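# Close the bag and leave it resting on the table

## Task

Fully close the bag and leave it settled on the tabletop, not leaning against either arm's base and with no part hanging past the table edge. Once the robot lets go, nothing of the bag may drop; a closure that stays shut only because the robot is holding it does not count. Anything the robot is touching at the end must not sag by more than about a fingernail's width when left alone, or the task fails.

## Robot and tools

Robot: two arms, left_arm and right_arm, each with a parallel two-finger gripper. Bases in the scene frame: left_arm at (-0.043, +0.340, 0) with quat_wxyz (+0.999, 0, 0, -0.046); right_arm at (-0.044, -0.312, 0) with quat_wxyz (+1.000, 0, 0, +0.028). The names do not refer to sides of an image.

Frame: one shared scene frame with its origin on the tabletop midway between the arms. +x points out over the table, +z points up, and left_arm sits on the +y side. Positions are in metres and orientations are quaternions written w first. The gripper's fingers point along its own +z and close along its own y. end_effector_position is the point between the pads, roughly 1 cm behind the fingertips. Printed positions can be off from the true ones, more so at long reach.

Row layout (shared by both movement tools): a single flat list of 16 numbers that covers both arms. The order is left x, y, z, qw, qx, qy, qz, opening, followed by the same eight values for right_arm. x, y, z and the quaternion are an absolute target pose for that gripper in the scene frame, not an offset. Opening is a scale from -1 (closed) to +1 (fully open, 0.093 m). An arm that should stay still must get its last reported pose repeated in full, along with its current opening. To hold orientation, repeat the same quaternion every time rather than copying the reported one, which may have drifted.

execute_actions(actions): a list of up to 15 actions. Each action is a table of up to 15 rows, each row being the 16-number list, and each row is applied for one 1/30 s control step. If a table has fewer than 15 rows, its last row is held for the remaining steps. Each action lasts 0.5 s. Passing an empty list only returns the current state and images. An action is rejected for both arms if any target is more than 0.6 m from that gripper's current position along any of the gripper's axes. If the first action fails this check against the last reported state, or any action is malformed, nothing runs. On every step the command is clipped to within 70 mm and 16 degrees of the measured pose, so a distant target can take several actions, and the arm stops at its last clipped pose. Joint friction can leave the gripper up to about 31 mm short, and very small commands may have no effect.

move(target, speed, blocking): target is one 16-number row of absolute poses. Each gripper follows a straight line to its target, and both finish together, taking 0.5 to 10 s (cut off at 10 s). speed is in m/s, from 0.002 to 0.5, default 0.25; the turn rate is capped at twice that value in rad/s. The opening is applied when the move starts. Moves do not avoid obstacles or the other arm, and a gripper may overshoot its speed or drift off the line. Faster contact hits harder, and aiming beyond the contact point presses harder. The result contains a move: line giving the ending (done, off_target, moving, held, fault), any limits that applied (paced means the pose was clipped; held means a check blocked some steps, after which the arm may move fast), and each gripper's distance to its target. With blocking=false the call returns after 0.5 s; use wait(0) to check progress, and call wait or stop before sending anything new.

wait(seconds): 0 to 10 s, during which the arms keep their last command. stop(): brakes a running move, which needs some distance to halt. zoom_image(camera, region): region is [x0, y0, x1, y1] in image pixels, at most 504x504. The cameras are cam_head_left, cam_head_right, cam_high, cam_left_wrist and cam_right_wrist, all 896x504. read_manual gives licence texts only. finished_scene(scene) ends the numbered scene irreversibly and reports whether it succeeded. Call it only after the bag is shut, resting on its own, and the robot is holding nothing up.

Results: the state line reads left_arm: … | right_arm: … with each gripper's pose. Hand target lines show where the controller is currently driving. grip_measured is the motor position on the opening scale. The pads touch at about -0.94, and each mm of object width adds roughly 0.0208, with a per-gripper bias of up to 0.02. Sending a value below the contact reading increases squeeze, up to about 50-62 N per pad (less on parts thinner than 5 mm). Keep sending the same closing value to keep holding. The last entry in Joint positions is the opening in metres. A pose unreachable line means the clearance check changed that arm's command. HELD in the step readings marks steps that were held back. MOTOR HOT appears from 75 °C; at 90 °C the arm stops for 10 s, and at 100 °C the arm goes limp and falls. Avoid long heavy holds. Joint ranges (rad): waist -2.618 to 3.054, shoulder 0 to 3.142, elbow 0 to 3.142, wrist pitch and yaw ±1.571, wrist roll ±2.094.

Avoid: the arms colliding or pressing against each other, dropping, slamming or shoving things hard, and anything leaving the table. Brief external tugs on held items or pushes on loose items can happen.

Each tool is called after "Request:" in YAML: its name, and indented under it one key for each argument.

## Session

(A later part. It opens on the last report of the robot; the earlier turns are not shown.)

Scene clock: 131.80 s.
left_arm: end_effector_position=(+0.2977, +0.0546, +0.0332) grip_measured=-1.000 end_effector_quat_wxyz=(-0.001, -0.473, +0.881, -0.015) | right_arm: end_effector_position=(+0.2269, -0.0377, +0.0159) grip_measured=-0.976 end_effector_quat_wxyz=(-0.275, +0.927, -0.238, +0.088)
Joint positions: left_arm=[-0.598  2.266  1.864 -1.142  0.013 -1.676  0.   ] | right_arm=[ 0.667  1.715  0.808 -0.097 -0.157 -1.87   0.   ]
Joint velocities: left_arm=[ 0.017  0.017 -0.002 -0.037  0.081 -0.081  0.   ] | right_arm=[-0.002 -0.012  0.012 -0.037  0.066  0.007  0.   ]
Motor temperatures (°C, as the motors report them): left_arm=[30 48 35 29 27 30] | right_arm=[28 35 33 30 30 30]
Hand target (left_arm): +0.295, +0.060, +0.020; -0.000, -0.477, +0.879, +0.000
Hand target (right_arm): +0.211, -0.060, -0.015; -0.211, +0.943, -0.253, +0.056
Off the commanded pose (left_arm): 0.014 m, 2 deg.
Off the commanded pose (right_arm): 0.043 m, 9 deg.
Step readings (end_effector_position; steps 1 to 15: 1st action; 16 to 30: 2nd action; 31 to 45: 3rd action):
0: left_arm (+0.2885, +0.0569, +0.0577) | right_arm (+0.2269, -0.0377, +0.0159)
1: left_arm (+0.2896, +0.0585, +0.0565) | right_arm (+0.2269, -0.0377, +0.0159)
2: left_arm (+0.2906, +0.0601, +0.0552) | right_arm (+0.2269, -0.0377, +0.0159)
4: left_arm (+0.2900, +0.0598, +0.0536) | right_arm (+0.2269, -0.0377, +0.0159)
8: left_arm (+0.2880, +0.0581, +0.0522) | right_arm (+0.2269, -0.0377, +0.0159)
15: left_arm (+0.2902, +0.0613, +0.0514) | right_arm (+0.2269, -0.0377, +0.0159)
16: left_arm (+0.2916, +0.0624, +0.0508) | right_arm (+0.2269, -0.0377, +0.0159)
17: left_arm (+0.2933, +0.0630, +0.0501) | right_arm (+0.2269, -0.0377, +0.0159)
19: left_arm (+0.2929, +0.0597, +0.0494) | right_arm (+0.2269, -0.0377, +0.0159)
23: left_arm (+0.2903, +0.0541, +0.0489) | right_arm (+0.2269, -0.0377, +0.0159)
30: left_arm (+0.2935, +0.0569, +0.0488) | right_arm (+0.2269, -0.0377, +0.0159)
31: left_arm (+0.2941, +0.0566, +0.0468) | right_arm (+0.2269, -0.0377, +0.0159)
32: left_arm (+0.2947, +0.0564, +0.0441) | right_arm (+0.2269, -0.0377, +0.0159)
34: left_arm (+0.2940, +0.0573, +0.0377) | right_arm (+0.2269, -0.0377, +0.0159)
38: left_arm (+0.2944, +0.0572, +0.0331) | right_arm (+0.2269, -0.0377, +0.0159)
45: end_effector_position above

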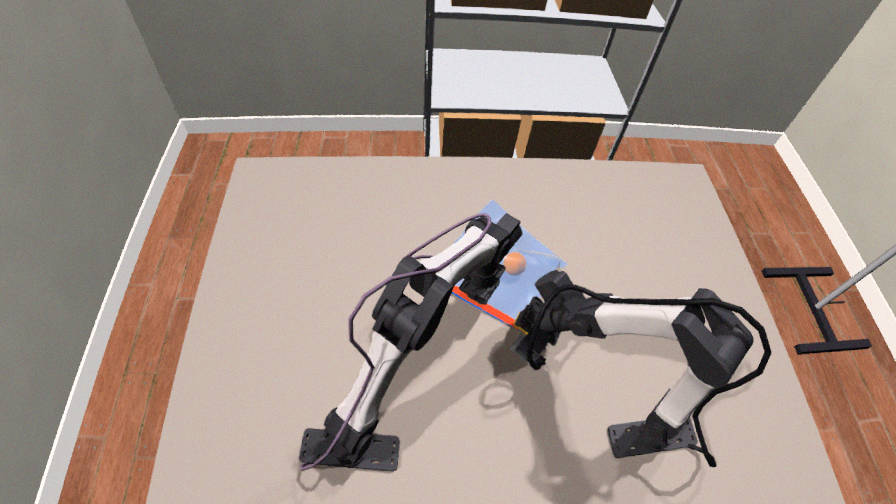

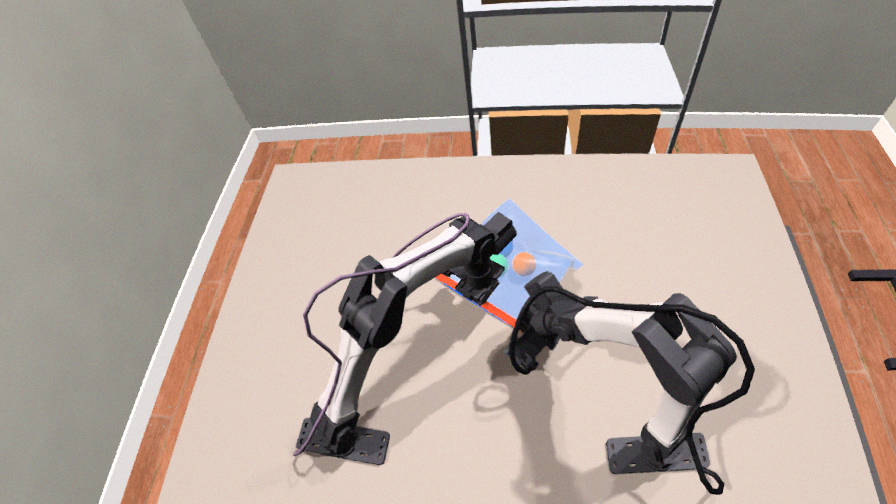

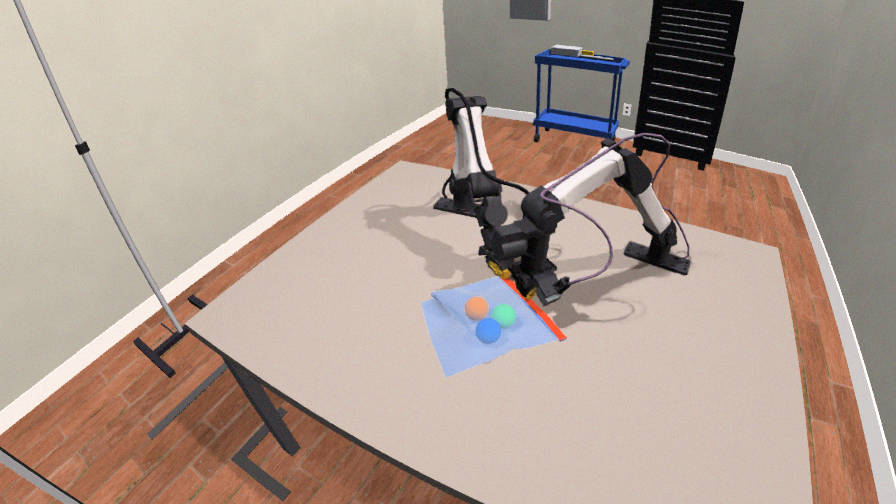

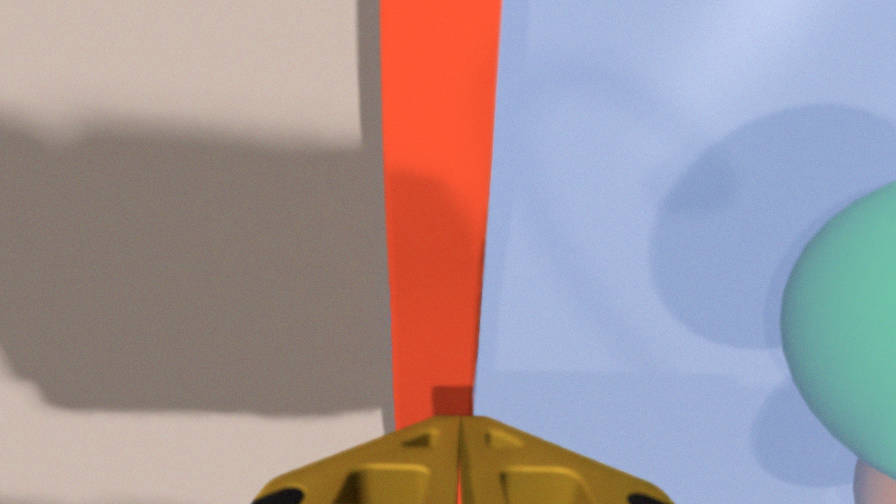

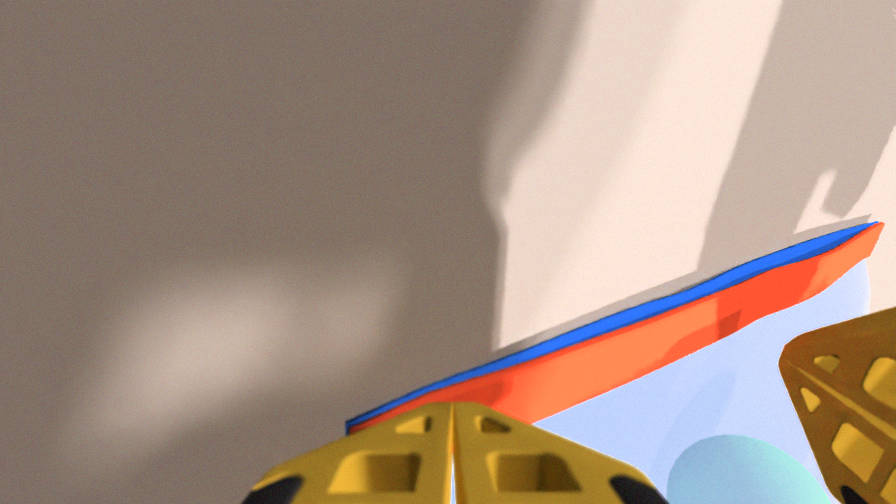

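Request:
execute_actions:
  actions:
    - [[0.2937,0.0607,0.016,0,-0.4772,0.8788,0,-1, 0.212,-0.059,-0.018,0.209,-0.943,0.253,-0.056,-1],[0.2937,0.0607,0.013,0,-0.4772,0.8788,0,-1, 0.212,-0.059,-0.018,0.209,-0.943,0.253,-0.056,-1],[0.2937,0.0607,0.010,0,-0.4772,0.8788,0,-1, 0.212,-0.059,-0.018,0.209,-0.943,0.253,-0.056,-1],[0.2937,0.0607,0.007,0,-0.4772,0.8788,0,-1, 0.212,-0.059,-0.018,0.209,-0.943,0.253,-0.056,-1],[0.2929,0.0612,0.004,0,-0.4772,0.8788,0,-1, 0.212,-0.059,-0.018,0.209,-0.943,0.253,-0.056,-1],[0.2921,0.0618,0.001,0,-0.4772,0.8788,0,-1, 0.212,-0.059,-0.018,0.209,-0.943,0.253,-0.056,-1],[0.2912,0.0623,-0.002,0,-0.4772,0.8788,0,-1, 0.212,-0.059,-0.018,0.209,-0.943,0.253,-0.056,-1],[0.2904,0.0629,-0.005,0,-0.4772,0.8788,0,-1, 0.212,-0.059,-0.018,0.209,-0.943,0.253,-0.056,-1],[0.2892,0.0637,-0.008,0,-0.4772,0.8788,0,-1, 0.212,-0.059,-0.018,0.209,-0.943,0.253,-0.056,-1],[0.2880,0.0645,-0.011,0,-0.4772,0.8788,0,-1, 0.212,-0.059,-0.018,0.209,-0.943,0.253,-0.056,-1],[0.2868,0.0653,-0.014,0,-0.4772,0.8788,0,-1, 0.212,-0.059,-0.018,0.209,-0.943,0.253,-0.056,-1],[0.2856,0.0661,-0.017,0,-0.4772,0.8788,0,-1, 0.212,-0.059,-0.018,0.209,-0.943,0.253,-0.056,-1],[0.2844,0.0669,-0.020,0,-0.4772,0.8788,0,-1, 0.212,-0.059,-0.018,0.209,-0.943,0.253,-0.056,-1],[0.2837,0.0673,-0.022,0,-0.4772,0.8788,0,-1, 0.212,-0.059,-0.018,0.209,-0.943,0.253,-0.056,-1]]
    - [[0.2837,0.0673,-0.022,0,-0.4772,0.8788,0,-1, 0.212,-0.059,-0.018,0.209,-0.943,0.253,-0.056,-1]]

Scene clock: 135.83 s.
left_arm: end_effector_position=(+0.2934, +0.0583, +0.0104) grip_measured=-1.000 end_effector_quat_wxyz=(+0.006, -0.475, +0.880, -0.031) | right_arm: end_effector_position=(+0.2269, -0.0377, +0.0159) grip_measured=-0.976 end_effector_quat_wxyz=(-0.275, +0.927, -0.238, +0.088)
Joint positions: left_arm=[-0.598  2.23   1.709 -0.989  0.012 -1.681  0.   ] | right_arm=[ 0.667  1.715  0.808 -0.097 -0.157 -1.87   0.   ]
Joint velocities: left_arm=[-0.002  0.002  0.002  0.022 -0.022 -0.007  0.   ] | right_arm=[-0.032 -0.007 -0.002  0.007  0.051  0.007  0.   ]
Motor temperatures (°C, as the motors report them): left_arm=[30 48 35 29 27 30] | right_arm=[28 35 33 30 30 30]
Hand target (left_arm): +0.282, +0.069, -0.020; -0.000, -0.477, +0.879, +0.001
Hand target (right_arm): +0.211, -0.060, -0.015; -0.211, +0.943, -0.253, +0.056
Off the commanded pose (left_arm): 0.035 m, 4 deg.
Off the commanded pose (right_arm): 0.043 m, 9 deg.
Step readings (end_effector_position; steps 1 to 15: 1st action; 16 to 30: 2nd action):
0: left_arm (+0.2984, +0.0541, +0.0332) | right_arm (+0.2269, -0.0377, +0.0159)
1: left_arm (+0.2984, +0.0541, +0.0325) | right_arm (+0.2269, -0.0377, +0.0159)
2: left_arm (+0.2984, +0.0541, +0.0313) | right_arm (+0.2269, -0.0377, +0.0159)
4: left_arm (+0.2972, +0.0551, +0.0270) | right_arm (+0.2269, -0.0377, +0.0159)
8: left_arm (+0.2928, +0.0587, +0.0151) | right_arm (+0.2269, -0.0377, +0.0159)
15: left_arm (+0.2926, +0.0590, +0.0101) | right_arm (+0.2269, -0.0377, +0.0159)
16: left_arm (+0.2931, +0.0586, +0.0105) | right_arm (+0.2269, -0.0377, +0.0159)
17: left_arm (+0.2933, +0.0584, +0.0105) | right_arm (+0.2269, -0.0377, +0.0159)
19: left_arm (+0.2934, +0.0583, +0.0104) | right_arm (+0.2269, -0.0377, +0.0159)
23: left_arm (+0.2934, +0.0583, +0.0104) | right_arm (+0.2269, -0.0377, +0.0159)
30: end_effector_position above

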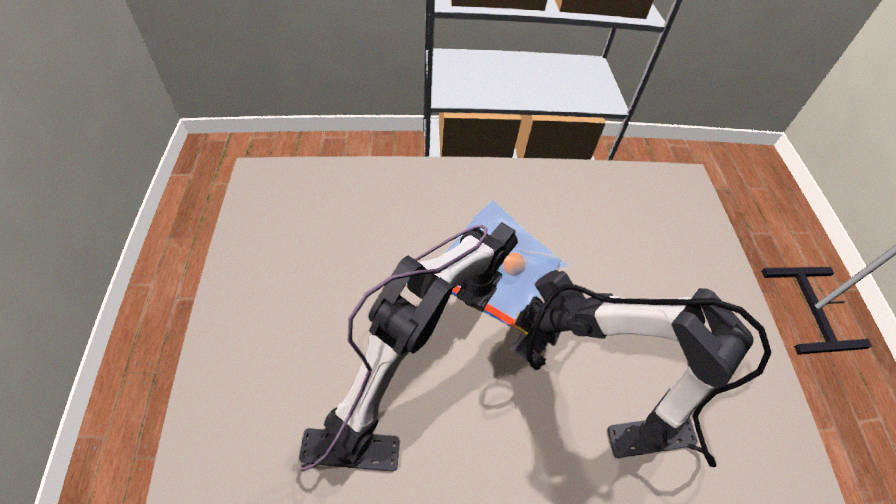

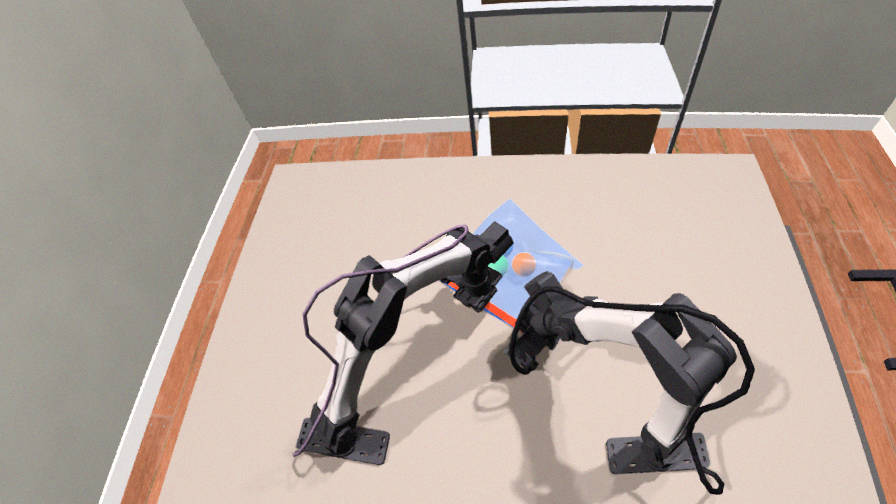

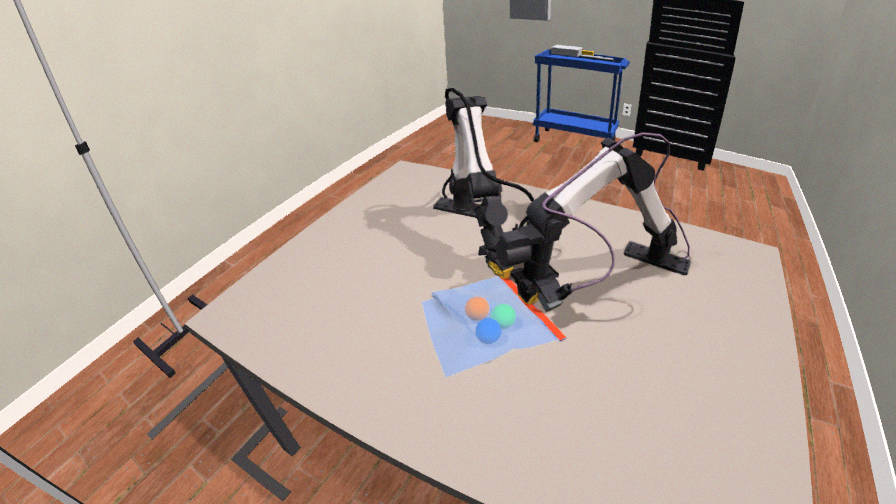

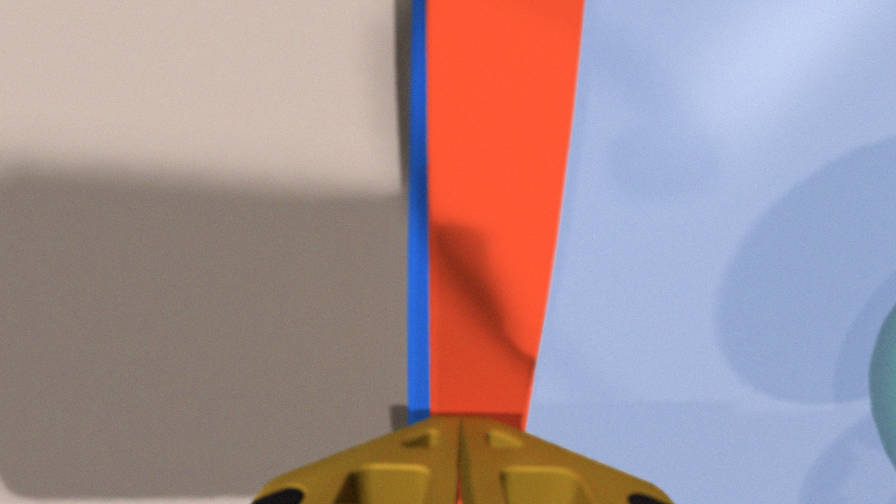

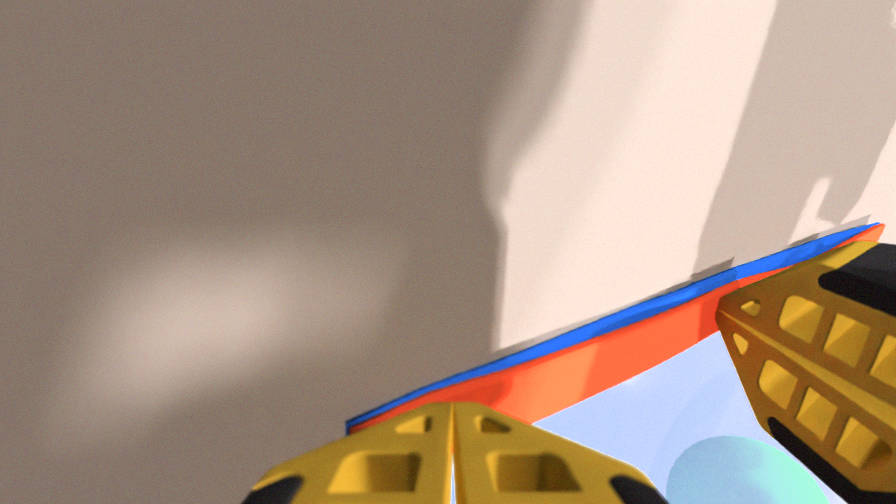

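Request:
execute_actions:
  actions:
    - [[0.291,0.060,0.03,0,-0.4772,0.8788,0,-1, 0.212,-0.059,-0.018,0.209,-0.943,0.253,-0.056,-1]]
    - [[0.291,0.060,0.07,0,-0.4772,0.8788,0,-1, 0.212,-0.059,-0.018,0.209,-0.943,0.253,-0.056,-1]]

Request:
zoom_image:
  camera: "cam_right_wrist"
  region: [500, 200, 896, 420]

Scene clock: 143.10 s.
left_arm: end_effector_position=(+0.2927, +0.0590, +0.0695) grip_measured=-1.000 end_effector_quat_wxyz=(-0.003, -0.476, +0.879, -0.009) | right_arm: end_effector_position=(+0.2269, -0.0377, +0.0159) grip_measured=-0.976 end_effector_quat_wxyz=(-0.275, +0.927, -0.238, +0.088)
Joint positions: left_arm=[-0.598  2.232  1.953 -1.276  0.012 -1.684  0.   ] | right_arm=[ 0.667  1.715  0.808 -0.097 -0.157 -1.87   0.   ]
Joint velocities: left_arm=[-0.002  0.002 -0.002 -0.022 -0.022 -0.066  0.   ] | right_arm=[-0.012 -0.022  0.007 -0.051  0.022 -0.022  0.   ]
Motor temperatures (°C, as the motors report them): left_arm=[30 48 35 29 27 30] | right_arm=[28 35 34 30 30 30]
Hand target (left_arm): +0.292, +0.060, +0.070; +0.000, -0.477, +0.879, -0.001
Hand target (right_arm): +0.211, -0.060, -0.015; -0.211, +0.943, -0.253, +0.056
Off the commanded pose (left_arm): 0.002 m, 1 deg.
Off the commanded pose (right_arm): 0.043 m, 9 deg.
Step readings (end_effector_position; steps 1 to 15: 1st action; 16 to 30: 2nd action):
0: left_arm (+0.2934, +0.0583, +0.0104) | right_arm (+0.2269, -0.0377, +0.0159)
1: left_arm (+0.2931, +0.0586, +0.0142) | right_arm (+0.2269, -0.0377, +0.0159)
2: left_arm (+0.2933, +0.0584, +0.0177) | right_arm (+0.2269, -0.0377, +0.0159)
4: left_arm (+0.2962, +0.0560, +0.0266) | right_arm (+0.2269, -0.0377, +0.0159)
8: left_arm (+0.2980, +0.0545, +0.0346) | right_arm (+0.2269, -0.0377, +0.0159)
15: left_arm (+0.2923, +0.0592, +0.0344) | right_arm (+0.2269, -0.0377, +0.0159)
16: left_arm (+0.2916, +0.0598, +0.0377) | right_arm (+0.2269, -0.0377, +0.0159)
17: left_arm (+0.2914, +0.0600, +0.0423) | right_arm (+0.2269, -0.0377, +0.0159)
19: left_arm (+0.2946, +0.0573, +0.0547) | right_arm (+0.2269, -0.0377, +0.0159)
23: left_arm (+0.2983, +0.0544, +0.0692) | right_arm (+0.2269, -0.0377, +0.0159)
30: end_effector_position above

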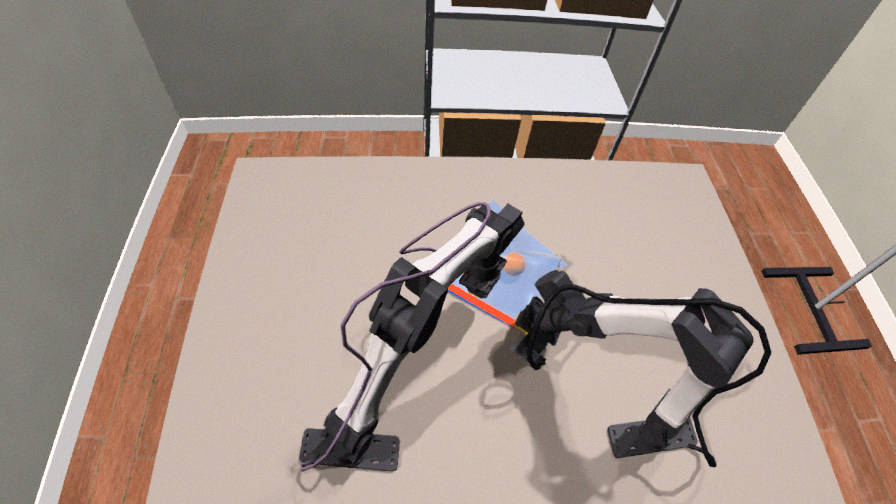

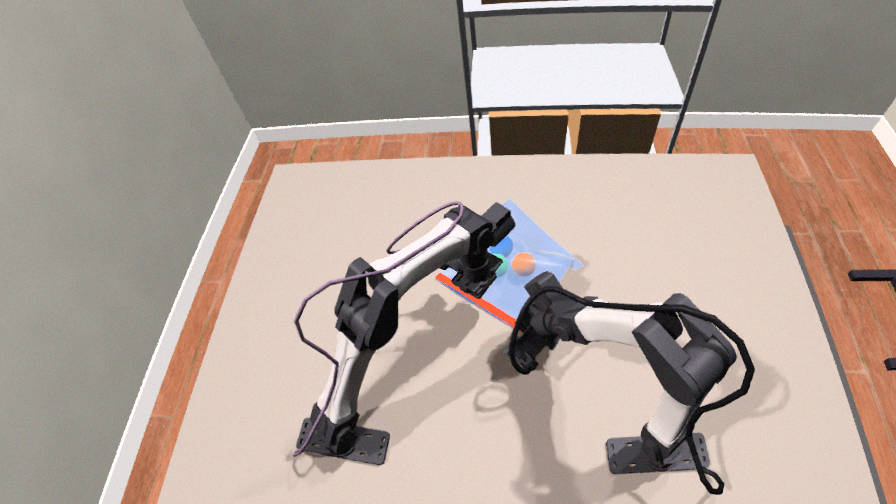

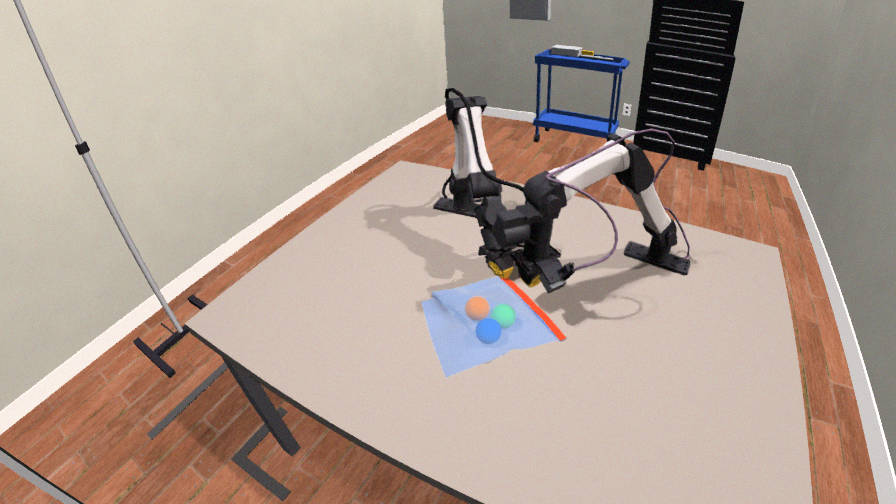

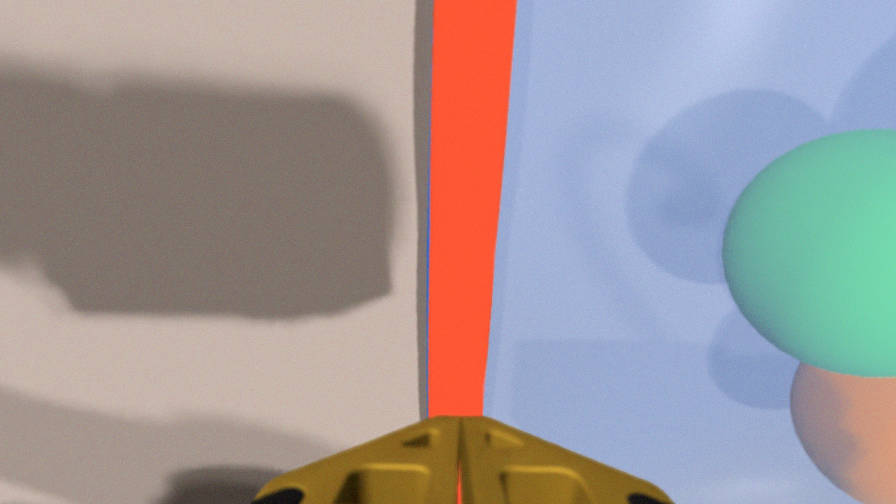

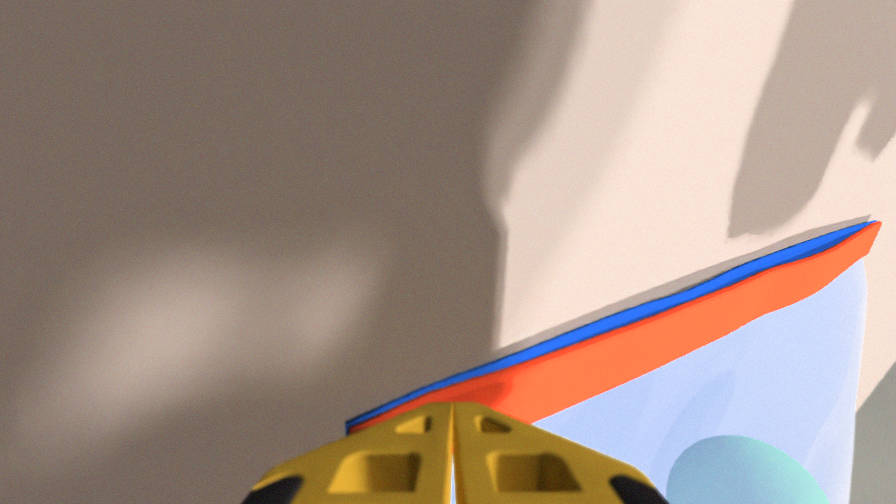

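Region (500, 200, 896, 420) of cam_right_wrist's 896x504 image, scaled by 1.273, with more detail than that image has.

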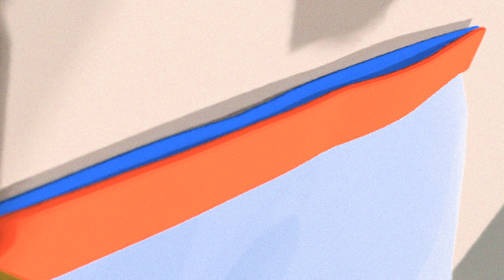

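Request:
execute_actions:
  actions:
    - [[0.3045,0.0725,0.02,0,-0.4772,0.8788,0,-1, 0.212,-0.059,-0.018,0.209,-0.943,0.253,-0.056,-1]]
    - [[0.3045,0.0725,0.014,0,-0.4772,0.8788,0,-1, 0.212,-0.059,-0.018,0.209,-0.943,0.253,-0.056,-1],[0.3045,0.0725,0.009,0,-0.4772,0.8788,0,-1, 0.212,-0.059,-0.018,0.209,-0.943,0.253,-0.056,-1],[0.3037,0.0730,0.004,0,-0.4772,0.8788,0,-1, 0.212,-0.059,-0.018,0.209,-0.943,0.253,-0.056,-1],[0.3020,0.0742,-0.001,0,-0.4772,0.8788,0,-1, 0.212,-0.059,-0.018,0.209,-0.943,0.253,-0.056,-1],[0.3004,0.0753,-0.006,0,-0.4772,0.8788,0,-1, 0.212,-0.059,-0.018,0.209,-0.943,0.253,-0.056,-1],[0.2983,0.0768,-0.011,0,-0.4772,0.8788,0,-1, 0.212,-0.059,-0.018,0.209,-0.943,0.253,-0.056,-1],[0.2963,0.0782,-0.016,0,-0.4772,0.8788,0,-1, 0.212,-0.059,-0.018,0.209,-0.943,0.253,-0.056,-1],[0.2947,0.0794,-0.022,0,-0.4772,0.8788,0,-1, 0.212,-0.059,-0.018,0.209,-0.943,0.253,-0.056,-1]]
    - [[0.2947,0.0794,-0.022,0,-0.4772,0.8788,0,-1, 0.212,-0.059,-0.018,0.209,-0.943,0.253,-0.056,-1]]
    - [[0.302,0.072,0.03,0,-0.4772,0.8788,0,-1, 0.212,-0.059,-0.018,0.209,-0.943,0.253,-0.056,-1],[0.302,0.072,0.03,0,-0.4772,0.8788,0,-1, 0.212,-0.059,-0.018,0.209,-0.943,0.253,-0.056,-1],[0.302,0.072,0.03,0,-0.4772,0.8788,0,-1, 0.212,-0.059,-0.018,0.209,-0.943,0.253,-0.056,-1],[0.302,0.072,0.03,0,-0.4772,0.8788,0,-1, 0.212,-0.059,-0.018,0.209,-0.943,0.253,-0.056,-1],[0.3137,0.0856,0.03,0,-0.4772,0.8788,0,-1, 0.212,-0.059,-0.018,0.209,-0.943,0.253,-0.056,-1]]
    - [[0.3137,0.0856,0.014,0,-0.4772,0.8788,0,-1, 0.212,-0.059,-0.018,0.209,-0.943,0.253,-0.056,-1],[0.3137,0.0856,0.009,0,-0.4772,0.8788,0,-1, 0.212,-0.059,-0.018,0.209,-0.943,0.253,-0.056,-1],[0.3129,0.0861,0.004,0,-0.4772,0.8788,0,-1, 0.212,-0.059,-0.018,0.209,-0.943,0.253,-0.056,-1],[0.3112,0.0873,-0.001,0,-0.4772,0.8788,0,-1, 0.212,-0.059,-0.018,0.209,-0.943,0.253,-0.056,-1],[0.3096,0.0884,-0.006,0,-0.4772,0.8788,0,-1, 0.212,-0.059,-0.018,0.209,-0.943,0.253,-0.056,-1],[0.3075,0.0899,-0.011,0,-0.4772,0.8788,0,-1, 0.212,-0.059,-0.018,0.209,-0.943,0.253,-0.056,-1],[0.3055,0.0913,-0.016,0,-0.4772,0.8788,0,-1, 0.212,-0.059,-0.018,0.209,-0.943,0.253,-0.056,-1],[0.3039,0.0925,-0.022,0,-0.4772,0.8788,0,-1, 0.212,-0.059,-0.018,0.209,-0.943,0.253,-0.056,-1]]
    - [[0.3039,0.0925,-0.022,0,-0.4772,0.8788,0,-1, 0.212,-0.059,-0.018,0.209,-0.943,0.253,-0.056,-1]]

Scene clock: 152.10 s.
left_arm: end_effector_position=(+0.3135, +0.0832, +0.0104) grip_measured=-1.000 end_effector_quat_wxyz=(+0.009, -0.479, +0.877, -0.032) | right_arm: end_effector_position=(+0.2269, -0.0377, +0.0159) grip_measured=-0.976 end_effector_quat_wxyz=(-0.275, +0.927, -0.238, +0.088)
Joint positions: left_arm=[-0.526  2.228  1.706 -0.983  0.011 -1.62   0.   ] | right_arm=[ 0.667  1.715  0.808 -0.097 -0.157 -1.87   0.   ]
Joint velocities: left_arm=[ 0.022 -0.007  0.002 -0.007 -0.022 -0.051  0.   ] | right_arm=[-0.012  0.012  0.002  0.022 -0.051 -0.051  0.   ]
Motor temperatures (°C, as the motors report them): left_arm=[30 49 36 29 27 30] | right_arm=[28 34 34 30 30 30]
Hand target (left_arm): +0.302, +0.094, -0.020; -0.000, -0.477, +0.879, +0.000
Hand target (right_arm): +0.211, -0.060, -0.015; -0.211, +0.943, -0.253, +0.056
Off the commanded pose (left_arm): 0.035 m, 4 deg.
Off the commanded pose (right_arm): 0.043 m, 9 deg.
Step readings (end_effector_position; steps 1 to 15: 1st action; 16 to 30: 2nd action; 31 to 45: 3rd action; 46 to 60: 4th action; 61 to 75: 5th action; 76 to 90: 6th action):
0: left_arm (+0.2912, +0.0602, +0.0695) | right_arm (+0.2269, -0.0377, +0.0159)
1: left_arm (+0.2924, +0.0603, +0.0659) | right_arm (+0.2269, -0.0377, +0.0159)
2: left_arm (+0.2939, +0.0612, +0.0611) | right_arm (+0.2269, -0.0377, +0.0159)
4: left_arm (+0.2950, +0.0672, +0.0474) | right_arm (+0.2269, -0.0377, +0.0159)
8: left_arm (+0.2989, +0.0734, +0.0298) | right_arm (+0.2269, -0.0377, +0.0159)
15: left_arm (+0.3042, +0.0696, +0.0286) | right_arm (+0.2269, -0.0377, +0.0159)
16: left_arm (+0.3048, +0.0691, +0.0287) | right_arm (+0.2269, -0.0377, +0.0159)
17: left_arm (+0.3057, +0.0684, +0.0281) | right_arm (+0.2269, -0.0377, +0.0159)
19: left_arm (+0.3065, +0.0678, +0.0237) | right_arm (+0.2269, -0.0377, +0.0159)
23: left_arm (+0.3024, +0.0709, +0.0122) | right_arm (+0.2269, -0.0377, +0.0159)
30: left_arm (+0.3046, +0.0693, +0.0099) | right_arm (+0.2269, -0.0377, +0.0159)
31: left_arm (+0.3048, +0.0691, +0.0102) | right_arm (+0.2269, -0.0377, +0.0159)
32: left_arm (+0.3048, +0.0691, +0.0102) | right_arm (+0.2269, -0.0377, +0.0159)
34: left_arm (+0.3048, +0.0691, +0.0102) | right_arm (+0.2269, -0.0377, +0.0159)
38: left_arm (+0.3048, +0.0691, +0.0102) | right_arm (+0.2269, -0.0377, +0.0159)
45: left_arm (+0.3048, +0.0691, +0.0102) | right_arm (+0.2269, -0.0377, +0.0159)
46: left_arm (+0.3045, +0.0693, +0.0140) | right_arm (+0.2269, -0.0377, +0.0159)
47: left_arm (+0.3046, +0.0693, +0.0173) | right_arm (+0.2269, -0.0377, +0.0159)
49: left_arm (+0.3073, +0.0672, +0.0262) | right_arm (+0.2269, -0.0377, +0.0159)
53: left_arm (+0.3151, +0.0723, +0.0360) | right_arm (+0.2269, -0.0377, +0.0159)
60: left_arm (+0.3137, +0.0830, +0.0362) | right_arm (+0.2269, -0.0377, +0.0159)
61: left_arm (+0.3137, +0.0830, +0.0357) | right_arm (+0.2269, -0.0377, +0.0159)
62: left_arm (+0.3147, +0.0824, +0.0350) | right_arm (+0.2269, -0.0377, +0.0159)
64: left_arm (+0.3162, +0.0813, +0.0304) | right_arm (+0.2269, -0.0377, +0.0159)
68: left_arm (+0.3079, +0.0871, +0.0092) | right_arm (+0.2269, -0.0377, +0.0159)
75: left_arm (+0.3132, +0.0833, +0.0104) | right_arm (+0.2269, -0.0377, +0.0159)
76: left_arm (+0.3132, +0.0833, +0.0104) | right_arm (+0.2269, -0.0377, +0.0159)
77: left_arm (+0.3134, +0.0832, +0.0104) | right_arm (+0.2269, -0.0377, +0.0159)
79: left_arm (+0.3134, +0.0832, +0.0104) | right_arm (+0.2269, -0.0377, +0.0159)
83: left_arm (+0.3135, +0.0832, +0.0104) | right_arm (+0.2269, -0.0377, +0.0159)
90: end_effector_position above

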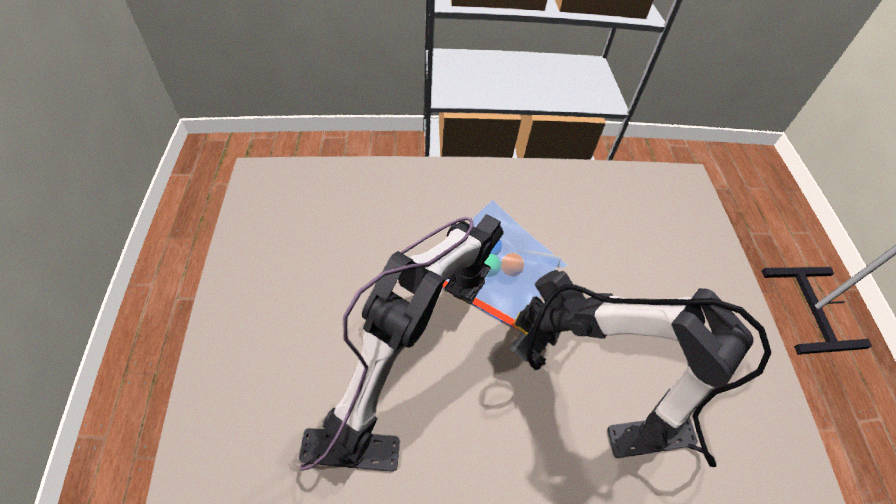

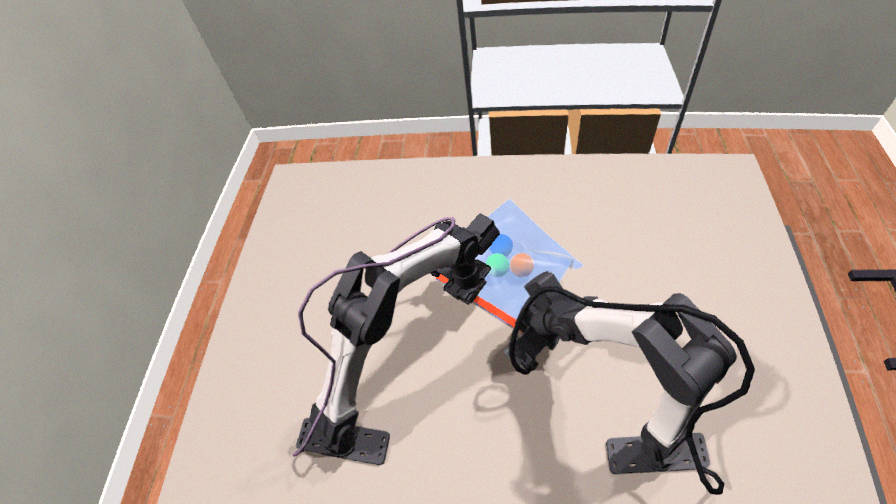

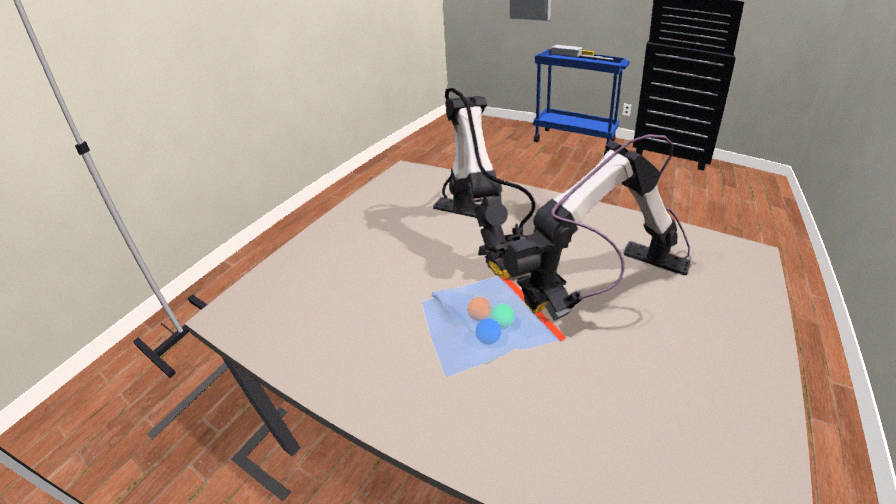

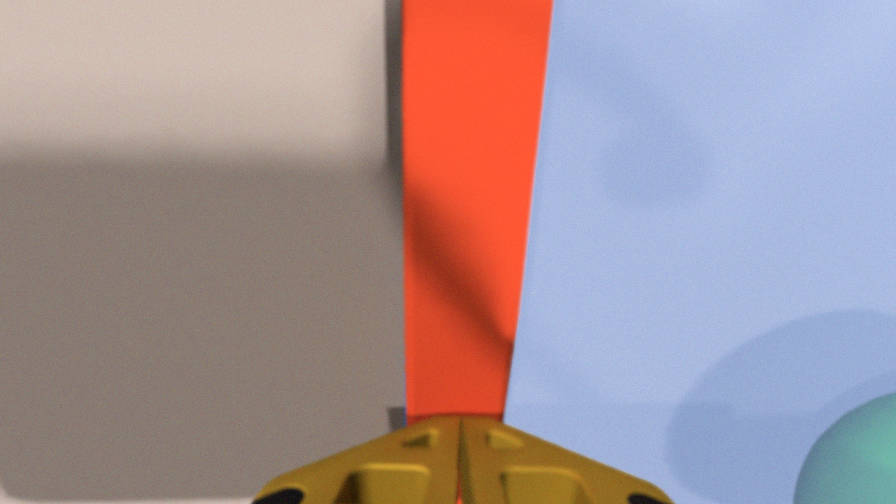

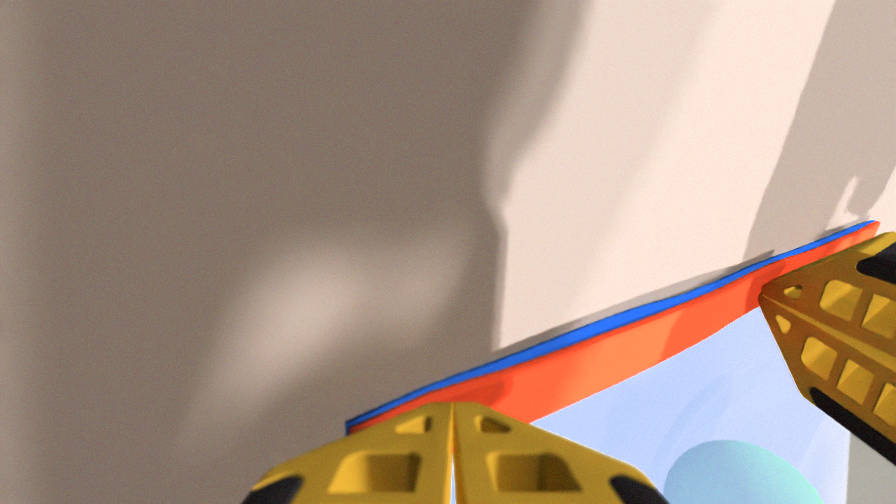

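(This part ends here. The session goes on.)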